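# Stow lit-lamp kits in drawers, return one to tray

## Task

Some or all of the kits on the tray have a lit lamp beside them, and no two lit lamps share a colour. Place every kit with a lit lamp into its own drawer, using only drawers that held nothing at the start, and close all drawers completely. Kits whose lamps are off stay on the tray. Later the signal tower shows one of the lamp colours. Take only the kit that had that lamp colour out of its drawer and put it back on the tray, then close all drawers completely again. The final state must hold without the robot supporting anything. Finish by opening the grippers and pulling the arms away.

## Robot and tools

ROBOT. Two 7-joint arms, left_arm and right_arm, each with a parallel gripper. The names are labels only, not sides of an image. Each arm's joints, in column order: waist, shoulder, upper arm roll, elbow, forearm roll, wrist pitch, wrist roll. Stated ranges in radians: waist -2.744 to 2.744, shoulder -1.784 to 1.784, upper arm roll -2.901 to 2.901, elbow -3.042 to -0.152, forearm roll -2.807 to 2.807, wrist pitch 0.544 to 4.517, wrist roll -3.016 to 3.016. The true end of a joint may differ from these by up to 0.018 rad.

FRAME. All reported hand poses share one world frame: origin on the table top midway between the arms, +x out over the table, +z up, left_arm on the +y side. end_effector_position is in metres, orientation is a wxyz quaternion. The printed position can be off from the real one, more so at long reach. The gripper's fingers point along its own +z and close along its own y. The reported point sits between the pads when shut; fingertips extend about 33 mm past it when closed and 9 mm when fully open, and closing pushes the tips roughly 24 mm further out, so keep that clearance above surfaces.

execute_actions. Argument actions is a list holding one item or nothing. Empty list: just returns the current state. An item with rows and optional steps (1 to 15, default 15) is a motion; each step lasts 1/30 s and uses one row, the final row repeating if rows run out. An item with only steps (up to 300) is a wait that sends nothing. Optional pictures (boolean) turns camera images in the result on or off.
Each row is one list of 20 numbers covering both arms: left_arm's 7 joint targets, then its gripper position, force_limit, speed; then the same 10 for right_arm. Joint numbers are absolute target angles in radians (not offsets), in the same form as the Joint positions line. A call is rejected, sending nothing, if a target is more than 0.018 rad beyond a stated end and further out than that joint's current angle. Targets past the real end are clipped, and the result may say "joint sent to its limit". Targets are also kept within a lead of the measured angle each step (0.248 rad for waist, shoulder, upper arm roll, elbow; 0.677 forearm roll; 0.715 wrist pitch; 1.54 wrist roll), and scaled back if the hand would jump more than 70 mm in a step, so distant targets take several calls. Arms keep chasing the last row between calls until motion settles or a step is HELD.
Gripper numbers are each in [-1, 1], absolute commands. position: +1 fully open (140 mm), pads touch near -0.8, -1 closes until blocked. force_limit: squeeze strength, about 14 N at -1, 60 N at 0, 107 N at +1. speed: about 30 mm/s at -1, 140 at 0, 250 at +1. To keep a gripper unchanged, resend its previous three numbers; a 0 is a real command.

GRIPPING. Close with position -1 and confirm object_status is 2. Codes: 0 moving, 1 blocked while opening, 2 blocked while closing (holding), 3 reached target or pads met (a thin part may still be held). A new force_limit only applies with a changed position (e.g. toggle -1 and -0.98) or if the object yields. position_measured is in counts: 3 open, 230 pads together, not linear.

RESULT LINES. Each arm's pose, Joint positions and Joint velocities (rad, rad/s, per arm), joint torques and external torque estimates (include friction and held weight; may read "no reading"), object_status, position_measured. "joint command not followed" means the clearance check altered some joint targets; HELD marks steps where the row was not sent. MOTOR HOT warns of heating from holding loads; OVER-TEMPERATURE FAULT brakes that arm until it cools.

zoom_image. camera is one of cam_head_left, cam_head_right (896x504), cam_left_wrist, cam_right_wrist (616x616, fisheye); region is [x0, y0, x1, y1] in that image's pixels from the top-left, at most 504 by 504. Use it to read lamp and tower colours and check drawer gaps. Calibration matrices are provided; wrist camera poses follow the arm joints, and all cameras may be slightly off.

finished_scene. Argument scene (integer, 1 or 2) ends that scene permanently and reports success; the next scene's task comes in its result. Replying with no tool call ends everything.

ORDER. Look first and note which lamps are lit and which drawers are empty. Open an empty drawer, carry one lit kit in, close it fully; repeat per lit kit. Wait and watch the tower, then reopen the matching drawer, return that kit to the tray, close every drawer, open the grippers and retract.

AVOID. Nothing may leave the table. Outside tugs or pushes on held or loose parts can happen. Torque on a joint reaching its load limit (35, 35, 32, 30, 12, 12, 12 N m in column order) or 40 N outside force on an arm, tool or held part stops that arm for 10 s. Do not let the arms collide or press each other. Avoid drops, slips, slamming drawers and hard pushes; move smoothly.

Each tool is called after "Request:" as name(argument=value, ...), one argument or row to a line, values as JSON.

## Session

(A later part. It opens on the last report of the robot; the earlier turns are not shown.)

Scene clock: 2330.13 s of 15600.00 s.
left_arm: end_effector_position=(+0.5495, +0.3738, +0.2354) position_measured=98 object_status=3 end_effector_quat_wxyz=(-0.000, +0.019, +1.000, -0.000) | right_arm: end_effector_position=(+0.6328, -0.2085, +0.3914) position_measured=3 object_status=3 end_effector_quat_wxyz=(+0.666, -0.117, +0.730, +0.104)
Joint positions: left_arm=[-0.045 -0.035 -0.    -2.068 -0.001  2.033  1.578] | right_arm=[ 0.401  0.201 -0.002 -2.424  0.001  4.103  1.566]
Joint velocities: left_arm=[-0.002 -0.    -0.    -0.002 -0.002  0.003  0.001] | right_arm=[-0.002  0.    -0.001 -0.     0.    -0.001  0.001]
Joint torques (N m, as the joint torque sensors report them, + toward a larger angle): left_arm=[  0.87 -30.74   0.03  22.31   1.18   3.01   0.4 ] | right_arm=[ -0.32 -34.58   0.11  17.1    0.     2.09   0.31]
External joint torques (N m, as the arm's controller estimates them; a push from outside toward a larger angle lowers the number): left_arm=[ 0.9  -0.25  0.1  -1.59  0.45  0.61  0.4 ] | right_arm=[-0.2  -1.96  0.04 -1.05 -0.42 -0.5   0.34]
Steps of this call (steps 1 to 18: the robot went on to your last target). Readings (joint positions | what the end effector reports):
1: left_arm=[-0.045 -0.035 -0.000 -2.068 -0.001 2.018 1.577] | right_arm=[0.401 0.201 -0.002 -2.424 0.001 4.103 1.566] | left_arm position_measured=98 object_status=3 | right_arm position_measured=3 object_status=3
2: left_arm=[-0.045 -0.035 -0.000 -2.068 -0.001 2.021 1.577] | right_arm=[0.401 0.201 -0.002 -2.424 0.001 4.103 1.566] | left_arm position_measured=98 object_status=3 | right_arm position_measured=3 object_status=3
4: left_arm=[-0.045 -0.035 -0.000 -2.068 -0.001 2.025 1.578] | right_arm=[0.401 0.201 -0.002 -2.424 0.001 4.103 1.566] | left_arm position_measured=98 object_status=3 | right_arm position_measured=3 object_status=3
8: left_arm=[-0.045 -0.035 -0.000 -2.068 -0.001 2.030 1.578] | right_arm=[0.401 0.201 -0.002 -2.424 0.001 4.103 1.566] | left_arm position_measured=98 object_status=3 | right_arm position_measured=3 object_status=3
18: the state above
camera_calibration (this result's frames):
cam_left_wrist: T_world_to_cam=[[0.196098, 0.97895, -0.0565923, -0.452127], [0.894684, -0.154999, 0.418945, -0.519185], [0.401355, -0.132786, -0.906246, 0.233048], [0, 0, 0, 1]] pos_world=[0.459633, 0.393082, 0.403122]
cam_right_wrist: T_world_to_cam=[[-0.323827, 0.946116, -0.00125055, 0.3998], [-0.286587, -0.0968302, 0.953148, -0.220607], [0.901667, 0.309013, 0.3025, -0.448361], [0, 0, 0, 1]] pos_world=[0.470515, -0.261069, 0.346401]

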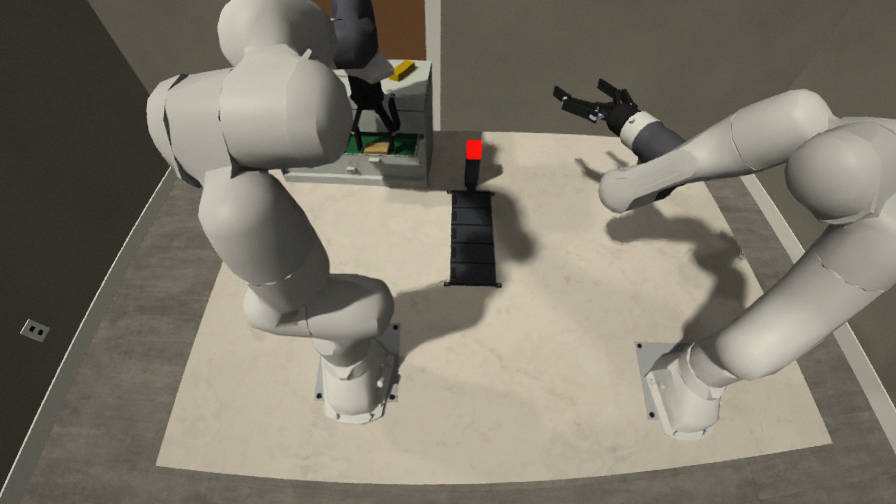

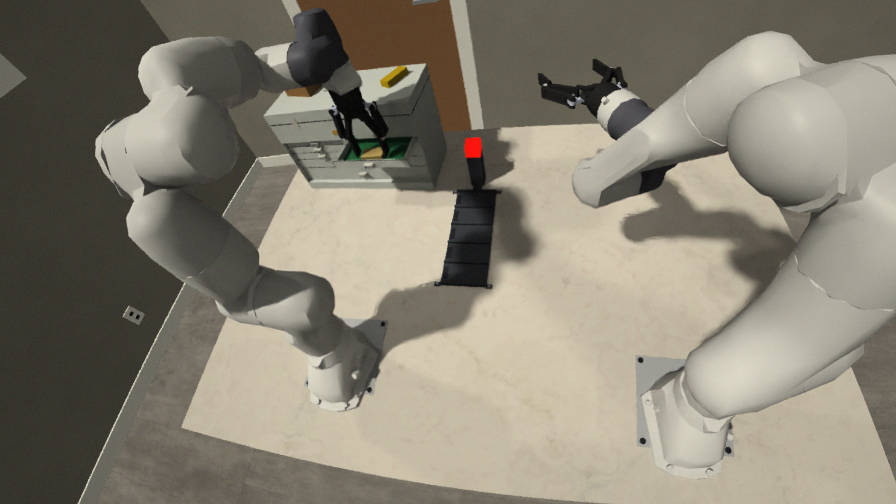

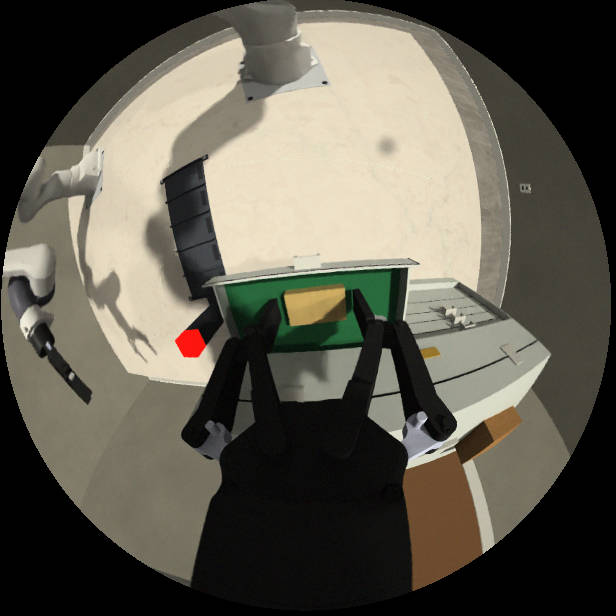

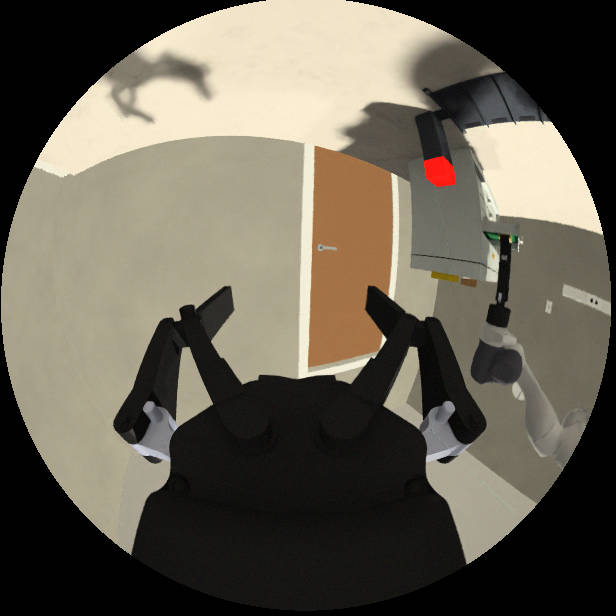

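Request:
execute_actions(
  actions=[
    {"rows":[[-0.042,-0.036,0,-2.069,0,2.038,1.585,-1,0,0,0.4,0.2,0,-2.425,0,4.1,1.571,1,0,1]],"steps":15},
  ],
  pictures=false,
)

Request:
execute_actions(
  actions=[
    {"rows":[[-0.042,-0.04,0,-2.057,0,1.985,1.585,-1,0,0,0.4,0.2,0,-2.425,0,4.1,1.571,1,0,1],[-0.042,-0.044,0,-2.045,0,1.965,1.585,-1,0,0,0.4,0.2,0,-2.425,0,4.1,1.571,1,0,1],[-0.042,-0.048,0,-2.033,0,1.95,1.585,-1,0,0,0.4,0.2,0,-2.425,0,4.1,1.571,1,0,1],[-0.042,-0.052,0,-2.021,0,1.935,1.585,-1,0,0,0.4,0.2,0,-2.425,0,4.1,1.571,1,0,1],[-0.042,-0.056,0,-2.009,0,1.92,1.585,-1,0,0,0.4,0.2,0,-2.425,0,4.1,1.571,1,0,1],[-0.042,-0.059,0,-1.997,0,1.9,1.585,-1,0,0,0.4,0.2,0,-2.425,0,4.1,1.571,1,0,1],[-0.042,-0.0625,0,-1.985,0,1.885,1.585,-1,0,0,0.4,0.2,0,-2.425,0,4.1,1.571,1,0,1],[-0.042,-0.065,0,-1.97,0,1.87,1.585,-1,0,0,0.4,0.2,0,-2.425,0,4.1,1.571,1,0,1],[-0.042,-0.067,0,-1.956,0,1.87,1.585,-1,0,0,0.4,0.2,0,-2.425,0,4.1,1.571,1,0,1],[-0.042,-0.0695,0,-1.942,0,1.87,1.585,-1,0,0,0.4,0.2,0,-2.425,0,4.1,1.571,1,0,1]],"steps":15},
  ],
  pictures=false,
)

Request:
execute_actions(
  actions=[
    {"rows":[[-0.593,-0.0695,0,-1.942,0,1.87,0.997,-1,0,0,0.4,0.2,0,-2.425,0,4.1,1.571,1,0,1]],"steps":15},
  ],
  pictures=false,
)

Request:
execute_actions(
  actions=[
    {"steps":25},
  ],
  pictures=false,
)

Request:
execute_actions(
  actions=[
    {"rows":[[-0.593,-0.058,0,-1.968,0,1.97,0.997,-1,0,0,0.4,0.2,0,-2.425,0,4.1,1.571,1,0,1],[-0.593,-0.046,0,-1.995,0,2.02,0.997,-1,0,0,0.4,0.2,0,-2.425,0,4.1,1.571,1,0,1],[-0.593,-0.033,0,-2.02,0,2.06,0.997,-1,0,0,0.4,0.2,0,-2.425,0,4.1,1.571,1,0,1],[-0.593,-0.02,0,-2.045,0,2.1,0.997,-1,0,0,0.4,0.2,0,-2.425,0,4.1,1.571,1,0,1],[-0.593,-0.006,0,-2.07,0,2.14,0.997,-1,0,0,0.4,0.2,0,-2.425,0,4.1,1.571,1,0,1],[-0.593,0.009,0,-2.095,0,2.18,0.997,-1,0,0,0.4,0.2,0,-2.425,0,4.1,1.571,1,0,1],[-0.593,0.024,0,-2.118,0,2.22,0.997,-1,0,0,0.4,0.2,0,-2.425,0,4.1,1.571,1,0,1],[-0.593,0.043,0,-2.135,0,2.255,0.997,-1,0,0,0.4,0.2,0,-2.425,0,4.1,1.571,1,0,1],[-0.593,0.063,0,-2.151,0,2.29,0.997,-1,0,0,0.4,0.2,0,-2.425,0,4.1,1.571,1,0,1],[-0.593,0.083,0,-2.166,0,2.325,0.997,-1,0,0,0.4,0.2,0,-2.425,0,4.1,1.571,1,0,1],[-0.593,0.104,0,-2.18,0,2.36,0.997,-1,0,0,0.4,0.2,0,-2.425,0,4.1,1.571,1,0,1],[-0.593,0.125,0,-2.193,0,2.39,0.997,-1,0,0,0.4,0.2,0,-2.425,0,4.1,1.571,1,0,1],[-0.593,0.146,0,-2.205,0,2.39,0.997,-1,0,0,0.4,0.2,0,-2.425,0,4.1,1.571,1,0,1],[-0.593,0.167,0,-2.217,0,2.39,0.997,-1,0,0,0.4,0.2,0,-2.425,0,4.1,1.571,1,0,1]],"steps":15},
  ],
  pictures=false,
)

Request:
execute_actions(
  actions=[
    {"steps":25},
  ],
)

Scene clock: 2374.30 s of 15600.00 s.
left_arm: end_effector_position=(+0.5498, +0.3738, +0.2361) position_measured=133 object_status=2 end_effector_quat_wxyz=(+0.001, +0.019, +1.000, -0.000) | right_arm: end_effector_position=(+0.6328, -0.2085, +0.3914) position_measured=3 object_status=3 end_effector_quat_wxyz=(+0.666, -0.117, +0.730, +0.104)
Joint positions: left_arm=[-0.045 -0.036 -0.    -2.068 -0.001  2.034  1.578] | right_arm=[ 0.401  0.201 -0.002 -2.424  0.001  4.103  1.566]
Joint velocities: left_arm=[ 0.001  0.     0.001 -0.    -0.001 -0.     0.   ] | right_arm=[ 0.    -0.001  0.001 -0.     0.     0.    -0.   ]
Joint torques (N m, as the joint torque sensors report them, + toward a larger angle): left_arm=[  0.21 -30.62   0.41  23.02   1.15   3.11   0.45] | right_arm=[ -0.55 -35.     0.21  17.19   0.01   2.07   0.36]
External joint torques (N m, as the arm's controller estimates them; a push from outside toward a larger angle lowers the number): left_arm=[ 0.09 -0.1   0.32 -0.95  0.41  0.69  0.45] | right_arm=[-0.65 -2.17 -0.06 -1.04 -0.38 -0.54  0.39]
Steps of this call (steps 1 to 15: the robot went on to your last target; steps 16 to 90: nothing new was sent; then 40.67 s passed at rest; steps 91 to 105: all 15 steps of this action). Readings (joint positions | what the end effector reports):
91: left_arm=[-0.045 -0.035 -0.000 -2.068 -0.001 2.034 1.578] | right_arm=[0.401 0.201 -0.002 -2.424 0.001 4.103 1.566] | left_arm position_measured=98 object_status=0 | right_arm position_measured=3 object_status=3
92: left_arm=[-0.045 -0.035 -0.000 -2.068 -0.001 2.034 1.578] | right_arm=[0.401 0.201 -0.002 -2.424 0.001 4.103 1.566] | left_arm position_measured=104 object_status=0 | right_arm position_measured=3 object_status=3
94: left_arm=[-0.045 -0.035 -0.000 -2.068 -0.001 2.034 1.578] | right_arm=[0.401 0.201 -0.002 -2.424 0.001 4.103 1.566] | left_arm position_measured=120 object_status=0 | right_arm position_measured=3 object_status=3
98: left_arm=[-0.045 -0.036 -0.000 -2.068 -0.001 2.034 1.578] | right_arm=[0.401 0.201 -0.002 -2.424 0.001 4.103 1.566] | left_arm position_measured=133 object_status=0 | right_arm position_measured=3 object_status=3
105: the state above

Scene clock: 2374.80 s of 15600.00 s.
left_arm: end_effector_position=(+0.5542, +0.3737, +0.3011) position_measured=133 object_status=2 end_effector_quat_wxyz=(+0.009, +0.019, +1.000, -0.000) | right_arm: end_effector_position=(+0.6328, -0.2085, +0.3914) position_measured=3 object_status=3 end_effector_quat_wxyz=(+0.666, -0.117, +0.730, +0.104)
Joint positions: left_arm=[-0.045 -0.07  -0.    -1.944 -0.001  1.891  1.578] | right_arm=[ 0.401  0.201 -0.002 -2.424  0.001  4.103  1.566]
Joint velocities: left_arm=[ 0.001  0.001 -0.001  0.032  0.001 -0.097  0.001] | right_arm=[-0.001  0.001 -0.001 -0.     0.001 -0.001 -0.   ]
Joint torques (N m, as the joint torque sensors report them, + toward a larger angle): left_arm=[  0.7  -28.12   0.01  24.28   1.25   1.77   0.44] | right_arm=[ -0.27 -34.68   0.22  17.8   -0.01   2.05   0.37]
External joint torques (N m, as the arm's controller estimates them; a push from outside toward a larger angle lowers the number): left_arm=[ 0.72 -0.95  0.09  1.51  0.5  -0.46  0.44] | right_arm=[-0.11 -1.99  0.2  -0.37 -0.44 -0.54  0.4 ]
Steps of this call (steps 1 to 15: all 15 steps of this action). Readings (joint positions | what the end effector reports):
1: left_arm=[-0.045 -0.036 -0.000 -2.066 -0.001 2.027 1.578] | right_arm=[0.401 0.201 -0.002 -2.424 0.001 4.103 1.566] | left_arm position_measured=133 object_status=2 | right_arm position_measured=3 object_status=3
2: left_arm=[-0.045 -0.036 -0.000 -2.062 -0.001 2.016 1.578] | right_arm=[0.401 0.201 -0.002 -2.424 0.001 4.103 1.566] | left_arm position_measured=133 object_status=2 | right_arm position_measured=3 object_status=3
4: left_arm=[-0.045 -0.038 -0.000 -2.047 -0.001 1.992 1.578] | right_arm=[0.401 0.201 -0.002 -2.424 0.001 4.103 1.566] | left_arm position_measured=133 object_status=2 | right_arm position_measured=3 object_status=3
8: left_arm=[-0.045 -0.053 -0.000 -2.001 -0.001 1.938 1.578] | right_arm=[0.401 0.201 -0.002 -2.424 0.001 4.103 1.566] | left_arm position_measured=133 object_status=2 | right_arm position_measured=3 object_status=3
15: the state above

Scene clock: 2375.30 s of 15600.00 s.
left_arm: end_effector_position=(+0.4683, +0.1039, +0.2990) position_measured=133 object_status=2 end_effector_quat_wxyz=(+0.001, +0.102, +0.995, -0.000) | right_arm: end_effector_position=(+0.6328, -0.2085, +0.3914) position_measured=3 object_status=3 end_effector_quat_wxyz=(+0.666, -0.117, +0.730, +0.104)
Joint positions: left_arm=[-0.567 -0.068 -0.007 -1.944  0.     1.879  1.217] | right_arm=[ 0.401  0.201 -0.002 -2.424  0.001  4.103  1.566]
Joint velocities: left_arm=[-0.562  0.    -0.139  0.001 -0.01  -0.029 -0.705] | right_arm=[-0.     0.001  0.     0.     0.001  0.     0.   ]
Joint torques (N m, as the joint torque sensors report them, + toward a larger angle): left_arm=[ 10.71 -30.5   12.21  25.14   1.14   1.97  -0.4 ] | right_arm=[ -0.33 -34.47   0.04  17.56   0.02   2.04   0.37]
External joint torques (N m, as the arm's controller estimates them; a push from outside toward a larger angle lowers the number): left_arm=[-1.53  0.07 -0.18  0.93 -0.35 -0.41 -0.42] | right_arm=[-0.33 -1.81 -0.14 -0.61 -0.39 -0.56  0.4 ]
Steps of this call (steps 1 to 15: all 15 steps of this action). Readings (joint positions | what the end effector reports):
1: left_arm=[-0.068 -0.070 0.013 -1.944 0.001 1.890 1.550] | right_arm=[0.401 0.201 -0.002 -2.424 0.001 4.103 1.566] | left_arm position_measured=133 object_status=2 | right_arm position_measured=3 object_status=3
2: left_arm=[-0.099 -0.070 0.018 -1.944 0.001 1.888 1.522] | right_arm=[0.401 0.201 -0.002 -2.424 0.001 4.103 1.566] | left_arm position_measured=133 object_status=2 | right_arm position_measured=3 object_status=3
4: left_arm=[-0.169 -0.070 0.017 -1.944 0.001 1.887 1.472] | right_arm=[0.401 0.201 -0.002 -2.424 0.001 4.103 1.566] | left_arm position_measured=133 object_status=2 | right_arm position_measured=3 object_status=3
8: left_arm=[-0.321 -0.069 0.011 -1.944 0.001 1.885 1.386] | right_arm=[0.401 0.201 -0.002 -2.424 0.001 4.103 1.566] | left_arm position_measured=133 object_status=2 | right_arm position_measured=3 object_status=3
15: the state above

Scene clock: 2376.13 s of 15600.00 s.
left_arm: end_effector_position=(+0.4599, +0.0939, +0.2985) position_measured=133 object_status=2 end_effector_quat_wxyz=(-0.001, +0.015, +1.000, +0.001) | right_arm: end_effector_position=(+0.6328, -0.2085, +0.3914) position_measured=3 object_status=3 end_effector_quat_wxyz=(+0.666, -0.117, +0.730, +0.104)
Joint positions: left_arm=[-0.595 -0.068 -0.003 -1.944  0.     1.873  1.018] | right_arm=[ 0.401  0.201 -0.002 -2.424  0.001  4.103  1.566]
Joint velocities: left_arm=[-0.001 -0.    -0.002 -0.     0.     0.    -0.046] | right_arm=[ 0.001 -0.001  0.002  0.     0.    -0.    -0.001]
Joint torques (N m, as the joint torque sensors report them, + toward a larger angle): left_arm=[  0.53 -30.88   1.53  25.14   0.96   1.96  -0.31] | right_arm=[ -0.28 -34.66  -0.02  17.21   0.01   2.1    0.34]
External joint torques (N m, as the arm's controller estimates them; a push from outside toward a larger angle lowers the number): left_arm=[ 0.6  -1.09  1.66  0.78  0.2  -0.47 -0.31] | right_arm=[-0.39 -1.99 -0.29 -0.96 -0.38 -0.5   0.37]
Steps of this call (steps 1 to 25: the robot went on to your last target). Readings (joint positions | what the end effector reports):
1: left_arm=[-0.581 -0.068 -0.010 -1.944 0.000 1.878 1.195] | right_arm=[0.401 0.201 -0.002 -2.424 0.001 4.103 1.566] | left_arm position_measured=133 object_status=2 | right_arm position_measured=3 object_status=3
2: left_arm=[-0.590 -0.068 -0.011 -1.944 0.000 1.877 1.175] | right_arm=[0.401 0.201 -0.002 -2.424 0.001 4.103 1.566] | left_arm position_measured=133 object_status=2 | right_arm position_measured=3 object_status=3
4: left_arm=[-0.595 -0.068 -0.010 -1.944 0.000 1.876 1.141] | right_arm=[0.401 0.201 -0.002 -2.424 0.001 4.103 1.566] | left_arm position_measured=133 object_status=2 | right_arm position_measured=3 object_status=3
8: left_arm=[-0.595 -0.068 -0.004 -1.944 0.000 1.874 1.092] | right_arm=[0.401 0.201 -0.002 -2.424 0.001 4.103 1.566] | left_arm position_measured=133 object_status=2 | right_arm position_measured=3 object_status=3
25: the state above

Scene clock: 2376.63 s of 15600.00 s.
left_arm: end_effector_position=(+0.4551, +0.0970, +0.1031) position_measured=133 object_status=2 end_effector_quat_wxyz=(-0.018, +0.009, +1.000, +0.012) | right_arm: end_effector_position=(+0.6328, -0.2085, +0.3914) position_measured=3 object_status=3 end_effector_quat_wxyz=(+0.666, -0.117, +0.730, +0.104)
Joint positions: left_arm=[-0.595  0.143 -0.002 -2.2    0.     2.299  1.006] | right_arm=[ 0.401  0.201 -0.002 -2.424  0.001  4.103  1.566]
Joint velocities: left_arm=[ 0.001  0.492 -0.001 -0.333 -0.     0.479 -0.008] | right_arm=[ 0.     0.002 -0.001 -0.001  0.    -0.     0.   ]
Joint torques (N m, as the joint torque sensors report them, + toward a larger angle): left_arm=[  0.18 -44.71   2.41  27.72   0.74   4.31  -0.33] | right_arm=[ -0.24 -34.53   0.17  17.27   0.02   2.1    0.31]
External joint torques (N m, as the arm's controller estimates them; a push from outside toward a larger angle lowers the number): left_arm=[ 0.2   0.42  2.3  -0.08  0.13  1.12 -0.34] | right_arm=[-0.18 -1.95  0.05 -0.86 -0.39 -0.49  0.33]
Steps of this call (steps 1 to 15: all 15 steps of this action). Readings (joint positions | what the end effector reports):
1: left_arm=[-0.595 -0.068 -0.003 -1.949 0.000 1.888 1.016] | right_arm=[0.401 0.201 -0.002 -2.424 0.001 4.103 1.566] | left_arm position_measured=133 object_status=2 | right_arm position_measured=3 object_status=3
2: left_arm=[-0.595 -0.067 -0.003 -1.959 0.000 1.912 1.015] | right_arm=[0.401 0.201 -0.002 -2.424 0.001 4.103 1.566] | left_arm position_measured=133 object_status=2 | right_arm position_measured=3 object_status=3
4: left_arm=[-0.595 -0.054 -0.003 -1.993 0.000 1.967 1.013] | right_arm=[0.401 0.201 -0.002 -2.424 0.001 4.103 1.566] | left_arm position_measured=133 object_status=2 | right_arm position_measured=3 object_status=3
8: left_arm=[-0.595 0.004 -0.003 -2.086 0.000 2.096 1.009] | right_arm=[0.401 0.201 -0.002 -2.424 0.001 4.103 1.566] | left_arm position_measured=133 object_status=2 | right_arm position_measured=3 object_status=3
15: the state above

Scene clock: 2377.47 s of 15600.00 s.
left_arm: end_effector_position=(+0.4639, +0.0912, +0.0876) position_measured=133 object_status=2 end_effector_quat_wxyz=(-0.002, +0.008, +1.000, +0.001) | right_arm: end_effector_position=(+0.6328, -0.2085, +0.3914) position_measured=3 object_status=3 end_effector_quat_wxyz=(+0.666, -0.117, +0.730, +0.104)
Joint positions: left_arm=[-0.595  0.17  -0.002 -2.219  0.     2.384  1.004] | right_arm=[ 0.401  0.201 -0.002 -2.424  0.001  4.103  1.566]
Joint velocities: left_arm=[ 0.    -0.001 -0.001  0.    -0.001  0.003 -0.002] | right_arm=[ 0.     0.    -0.     0.     0.     0.001  0.   ]
Joint torques (N m, as the joint torque sensors report them, + toward a larger angle): left_arm=[  0.19 -35.87   1.64  20.98   0.8    3.47  -0.27] | right_arm=[ -0.38 -34.64  -0.09  17.68  -0.01   2.05   0.35]
External joint torques (N m, as the arm's controller estimates them; a push from outside toward a larger angle lowers the number): left_arm=[ 0.23 -1.16  1.54 -0.2   0.25  1.05 -0.27] | right_arm=[-0.37 -1.99 -0.26 -0.49 -0.41 -0.55  0.38]
Steps of this call (steps 1 to 25: the robot went on to your last target). Readings (joint positions | what the end effector reports):
1: left_arm=[-0.595 0.157 -0.002 -2.210 0.000 2.314 1.006] | right_arm=[0.401 0.201 -0.002 -2.424 0.001 4.103 1.566] | left_arm position_measured=133 object_status=2 | right_arm position_measured=3 object_status=3
2: left_arm=[-0.595 0.166 -0.002 -2.216 0.000 2.325 1.006] | right_arm=[0.401 0.201 -0.002 -2.424 0.001 4.103 1.566] | left_arm position_measured=133 object_status=2 | right_arm position_measured=3 object_status=3
4: left_arm=[-0.595 0.172 -0.002 -2.221 0.000 2.343 1.005] | right_arm=[0.401 0.201 -0.002 -2.424 0.001 4.103 1.566] | left_arm position_measured=133 object_status=2 | right_arm position_measured=3 object_status=3
8: left_arm=[-0.595 0.171 -0.002 -2.220 0.000 2.366 1.005] | right_arm=[0.401 0.201 -0.002 -2.424 0.001 4.103 1.566] | left_arm position_measured=133 object_status=2 | right_arm position_measured=3 object_status=3
25: the state above
camera_calibration (this result's frames):
cam_left_wrist: T_world_to_cam=[[0.174445, 0.983168, -0.0543129, -0.157633], [0.899451, -0.136659, 0.415105, -0.42807], [0.400695, -0.121265, -0.908151, 0.0953007], [0, 0, 0, 1]] pos_world=[0.37434, 0.108037, 0.25568]
cam_right_wrist: T_world_to_cam=[[-0.323827, 0.946116, -0.00125055, 0.3998], [-0.286587, -0.0968301, 0.953148, -0.220607], [0.901668, 0.309013, 0.3025, -0.448361], [0, 0, 0, 1]] pos_world=[0.470515, -0.261069, 0.346401]

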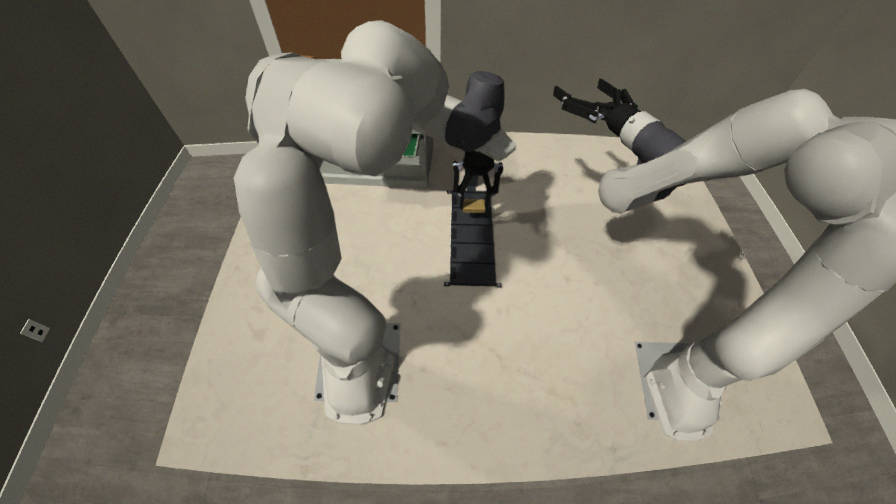

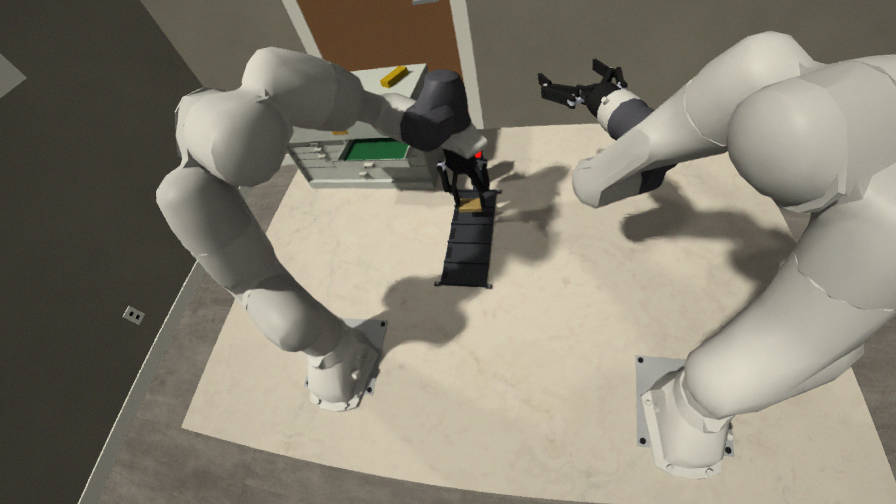

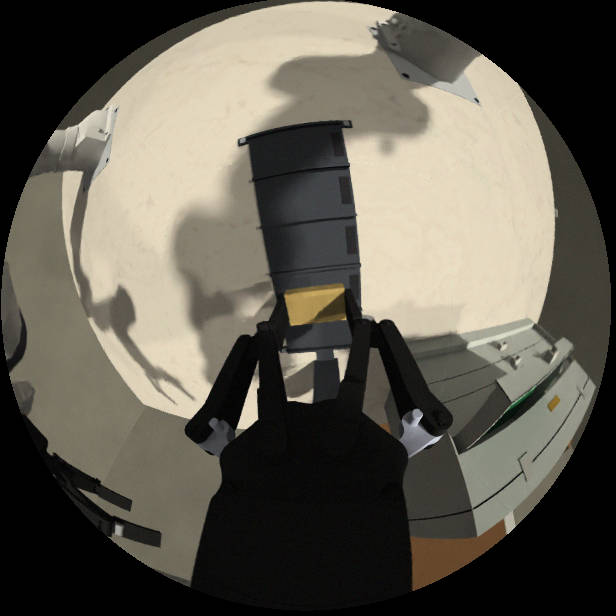

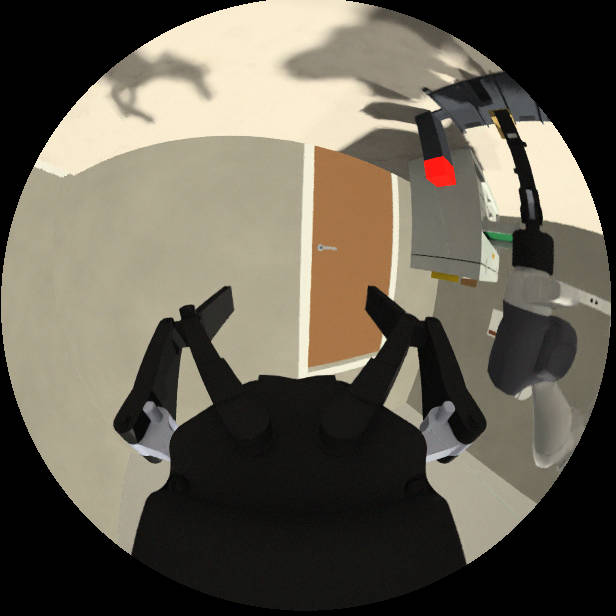

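q1→-.586, descend to z≈.042.

Request:
execute_actions(
  actions=[
    {"rows":[[-0.586,0.175,0,-2.219,0,2.43,1.012,-1,0,0,0.4,0.2,0,-2.425,0,4.1,1.571,1,0,1],[-0.586,0.184,0,-2.221,0,2.44,1.012,-1,0,0,0.4,0.2,0,-2.425,0,4.1,1.571,1,0,1],[-0.586,0.193,0,-2.223,0,2.45,1.012,-1,0,0,0.4,0.2,0,-2.425,0,4.1,1.571,1,0,1],[-0.586,0.202,0,-2.225,0,2.46,1.012,-1,0,0,0.4,0.2,0,-2.425,0,4.1,1.571,1,0,1],[-0.586,0.211,0,-2.227,0,2.475,1.012,-1,0,0,0.4,0.2,0,-2.425,0,4.1,1.571,1,0,1],[-0.586,0.22,0,-2.229,0,2.485,1.012,-1,0,0,0.4,0.2,0,-2.425,0,4.1,1.571,1,0,1],[-0.586,0.229,0,-2.231,0,2.495,1.012,-1,0,0,0.4,0.2,0,-2.425,0,4.1,1.571,1,0,1],[-0.586,0.238,0,-2.232,0,2.505,1.012,-1,0,0,0.4,0.2,0,-2.425,0,4.1,1.571,1,0,1],[-0.586,0.247,0,-2.234,0,2.507,1.012,-1,0,0,0.4,0.2,0,-2.425,0,4.1,1.571,1,0,1],[-0.586,0.255,0,-2.235,0,2.507,1.012,-1,0,0,0.4,0.2,0,-2.425,0,4.1,1.571,1,0,1],[-0.586,0.262,0,-2.236,0,2.507,1.012,-1,0,0,0.4,0.2,0,-2.425,0,4.1,1.571,1,0,1]],"steps":15},
  ],
  pictures=false,
)

Request:
execute_actions(
  actions=[
    {"steps":15},
  ],
)

Scene clock: 2395.77 s of 15600.00 s.
left_arm: end_effector_position=(+0.4642, +0.0950, +0.0391) position_measured=133 object_status=2 end_effector_quat_wxyz=(-0.005, +0.005, +1.000, +0.003) | right_arm: end_effector_position=(+0.6328, -0.2085, +0.3914) position_measured=3 object_status=3 end_effector_quat_wxyz=(+0.666, -0.117, +0.730, +0.104)
Joint positions: left_arm=[-0.589  0.262 -0.002 -2.238  0.     2.489  1.005] | right_arm=[ 0.401  0.201 -0.002 -2.424  0.001  4.103  1.566]
Joint velocities: left_arm=[ 0.001  0.038  0.    -0.008  0.001  0.065  0.002] | right_arm=[-0.001  0.001 -0.001 -0.001 -0.001  0.     0.001]
Joint torques (N m, as the joint torque sensors report them, + toward a larger angle): left_arm=[  1.57 -38.78   1.25  21.03   0.65   3.47   0.43] | right_arm=[ -0.31 -34.52   0.26  17.37   0.01   2.06   0.31]
External joint torques (N m, as the arm's controller estimates them; a push from outside toward a larger angle lowers the number): left_arm=[ 1.38  0.05  0.85 -0.34  0.16  0.79  0.43] | right_arm=[-0.22 -1.91  0.16 -0.75 -0.41 -0.53  0.34]
Steps of this call (steps 1 to 15: the robot went on to your last target; steps 16 to 90: nothing new was sent; then 14.80 s passed at rest; steps 91 to 105: all 15 steps of this action). Readings (joint positions | what the end effector reports):
91: left_arm=[-0.594 0.171 -0.002 -2.219 0.000 2.391 1.004] | right_arm=[0.401 0.201 -0.002 -2.424 0.001 4.103 1.566] | left_arm position_measured=133 object_status=2 | right_arm position_measured=3 object_status=3
92: left_arm=[-0.593 0.173 -0.002 -2.219 0.000 2.399 1.004] | right_arm=[0.401 0.201 -0.002 -2.424 0.001 4.103 1.566] | left_arm position_measured=133 object_status=2 | right_arm position_measured=3 object_status=3
94: left_arm=[-0.590 0.183 -0.002 -2.220 0.000 2.417 1.004] | right_arm=[0.401 0.201 -0.002 -2.424 0.001 4.103 1.566] | left_arm position_measured=133 object_status=2 | right_arm position_measured=3 object_status=3
98: left_arm=[-0.589 0.217 -0.002 -2.227 0.000 2.456 1.005] | right_arm=[0.401 0.201 -0.002 -2.424 0.001 4.103 1.566] | left_arm position_measured=133 object_status=2 | right_arm position_measured=3 object_status=3
105: the state above

Scene clock: 2396.27 s of 15600.00 s.
left_arm: end_effector_position=(+0.4673, +0.0930, +0.0398) position_measured=133 object_status=2 end_effector_quat_wxyz=(+0.000, +0.006, +1.000, -0.000) | right_arm: end_effector_position=(+0.6328, -0.2085, +0.3914) position_measured=3 object_status=3 end_effector_quat_wxyz=(+0.666, -0.117, +0.730, +0.104)
Joint positions: left_arm=[-0.589  0.263 -0.002 -2.238  0.     2.501  1.005] | right_arm=[ 0.401  0.201 -0.002 -2.424  0.001  4.103  1.566]
Joint velocities: left_arm=[ 0.     0.    -0.001  0.001  0.001  0.004 -0.001] | right_arm=[ 0.     0.002 -0.001  0.001 -0.001 -0.001  0.001]
Joint torques (N m, as the joint torque sensors report them, + toward a larger angle): left_arm=[  1.46 -37.09   1.59  20.53   0.76   3.49   0.33] | right_arm=[ -0.03 -34.33   0.37  17.34   0.03   2.07   0.32]
External joint torques (N m, as the arm's controller estimates them; a push from outside toward a larger angle lowers the number): left_arm=[ 1.46 -0.88  1.37  0.73  0.28  1.05  0.33] | right_arm=[-0.09 -1.75  0.13 -0.79 -0.37 -0.51  0.34]
Steps of this call (steps 1 to 15: the robot went on to your last target). Readings (joint positions | what the end effector reports):
1: left_arm=[-0.589 0.263 -0.002 -2.238 0.000 2.491 1.005] | right_arm=[0.401 0.201 -0.002 -2.424 0.001 4.103 1.566] | left_arm position_measured=133 object_status=2 | right_arm position_measured=3 object_status=3
2: left_arm=[-0.589 0.263 -0.002 -2.238 0.000 2.493 1.005] | right_arm=[0.401 0.201 -0.002 -2.424 0.001 4.103 1.566] | left_arm position_measured=133 object_status=2 | right_arm position_measured=3 object_status=3
4: left_arm=[-0.589 0.263 -0.002 -2.238 0.000 2.496 1.005] | right_arm=[0.401 0.201 -0.002 -2.424 0.001 4.103 1.566] | left_arm position_measured=133 object_status=2 | right_arm position_measured=3 object_status=3
8: left_arm=[-0.589 0.263 -0.002 -2.238 0.000 2.499 1.005] | right_arm=[0.401 0.201 -0.002 -2.424 0.001 4.103 1.566] | left_arm position_measured=133 object_status=2 | right_arm position_measured=3 object_status=3
15: the state above
camera_calibration (this result's frames):
cam_left_wrist: T_world_to_cam=[[0.169775, 0.983856, -0.0565949, -0.160363], [0.898237, -0.130865, 0.419577, -0.41118], [0.405397, -0.122069, -0.905954, 0.0485289], [0, 0, 0, 1]] pos_world=[0.376889, 0.109889, 0.207411]
cam_right_wrist: T_world_to_cam=[[-0.323827, 0.946116, -0.00125055, 0.3998], [-0.286587, -0.0968301, 0.953148, -0.220607], [0.901668, 0.309013, 0.3025, -0.448361], [0, 0, 0, 1]] pos_world=[0.470515, -0.261069, 0.346401]

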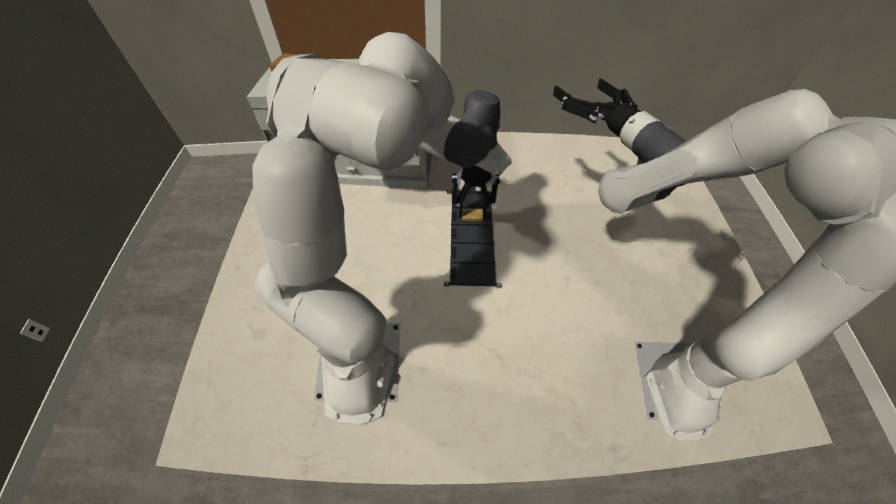

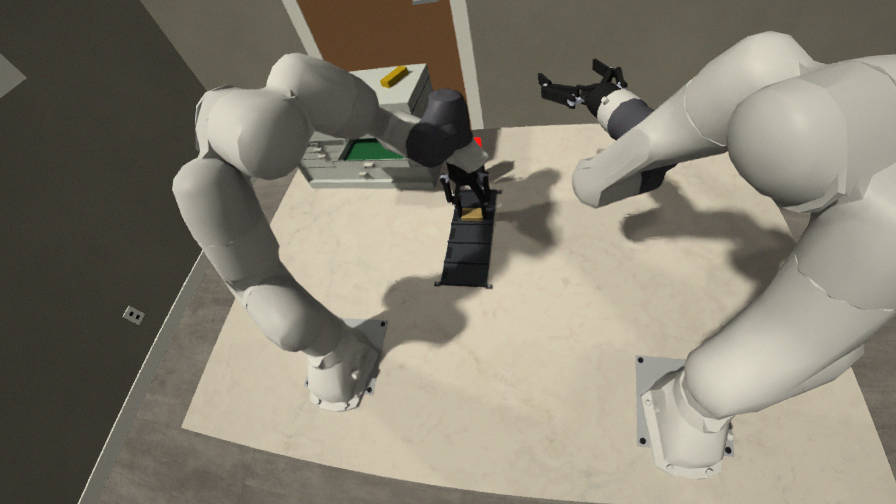

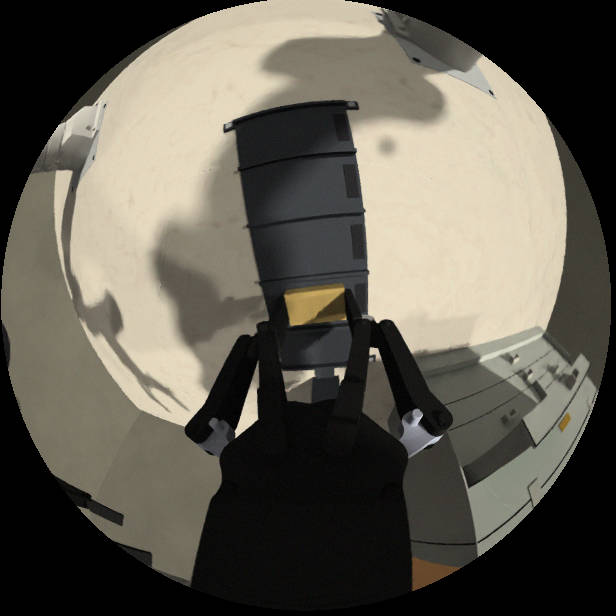

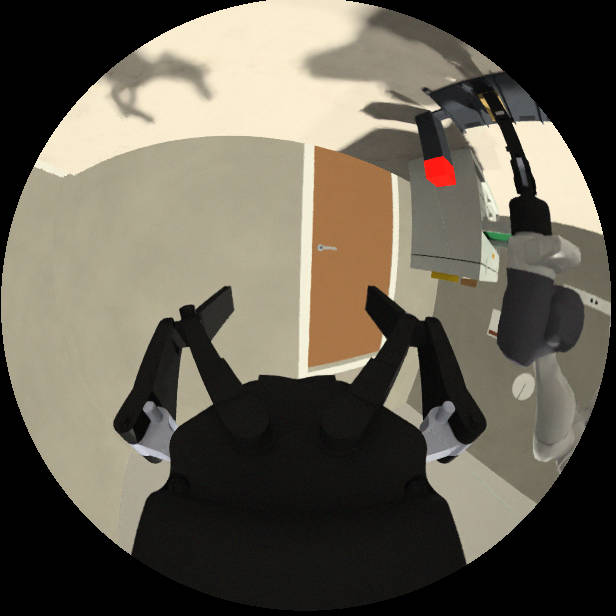

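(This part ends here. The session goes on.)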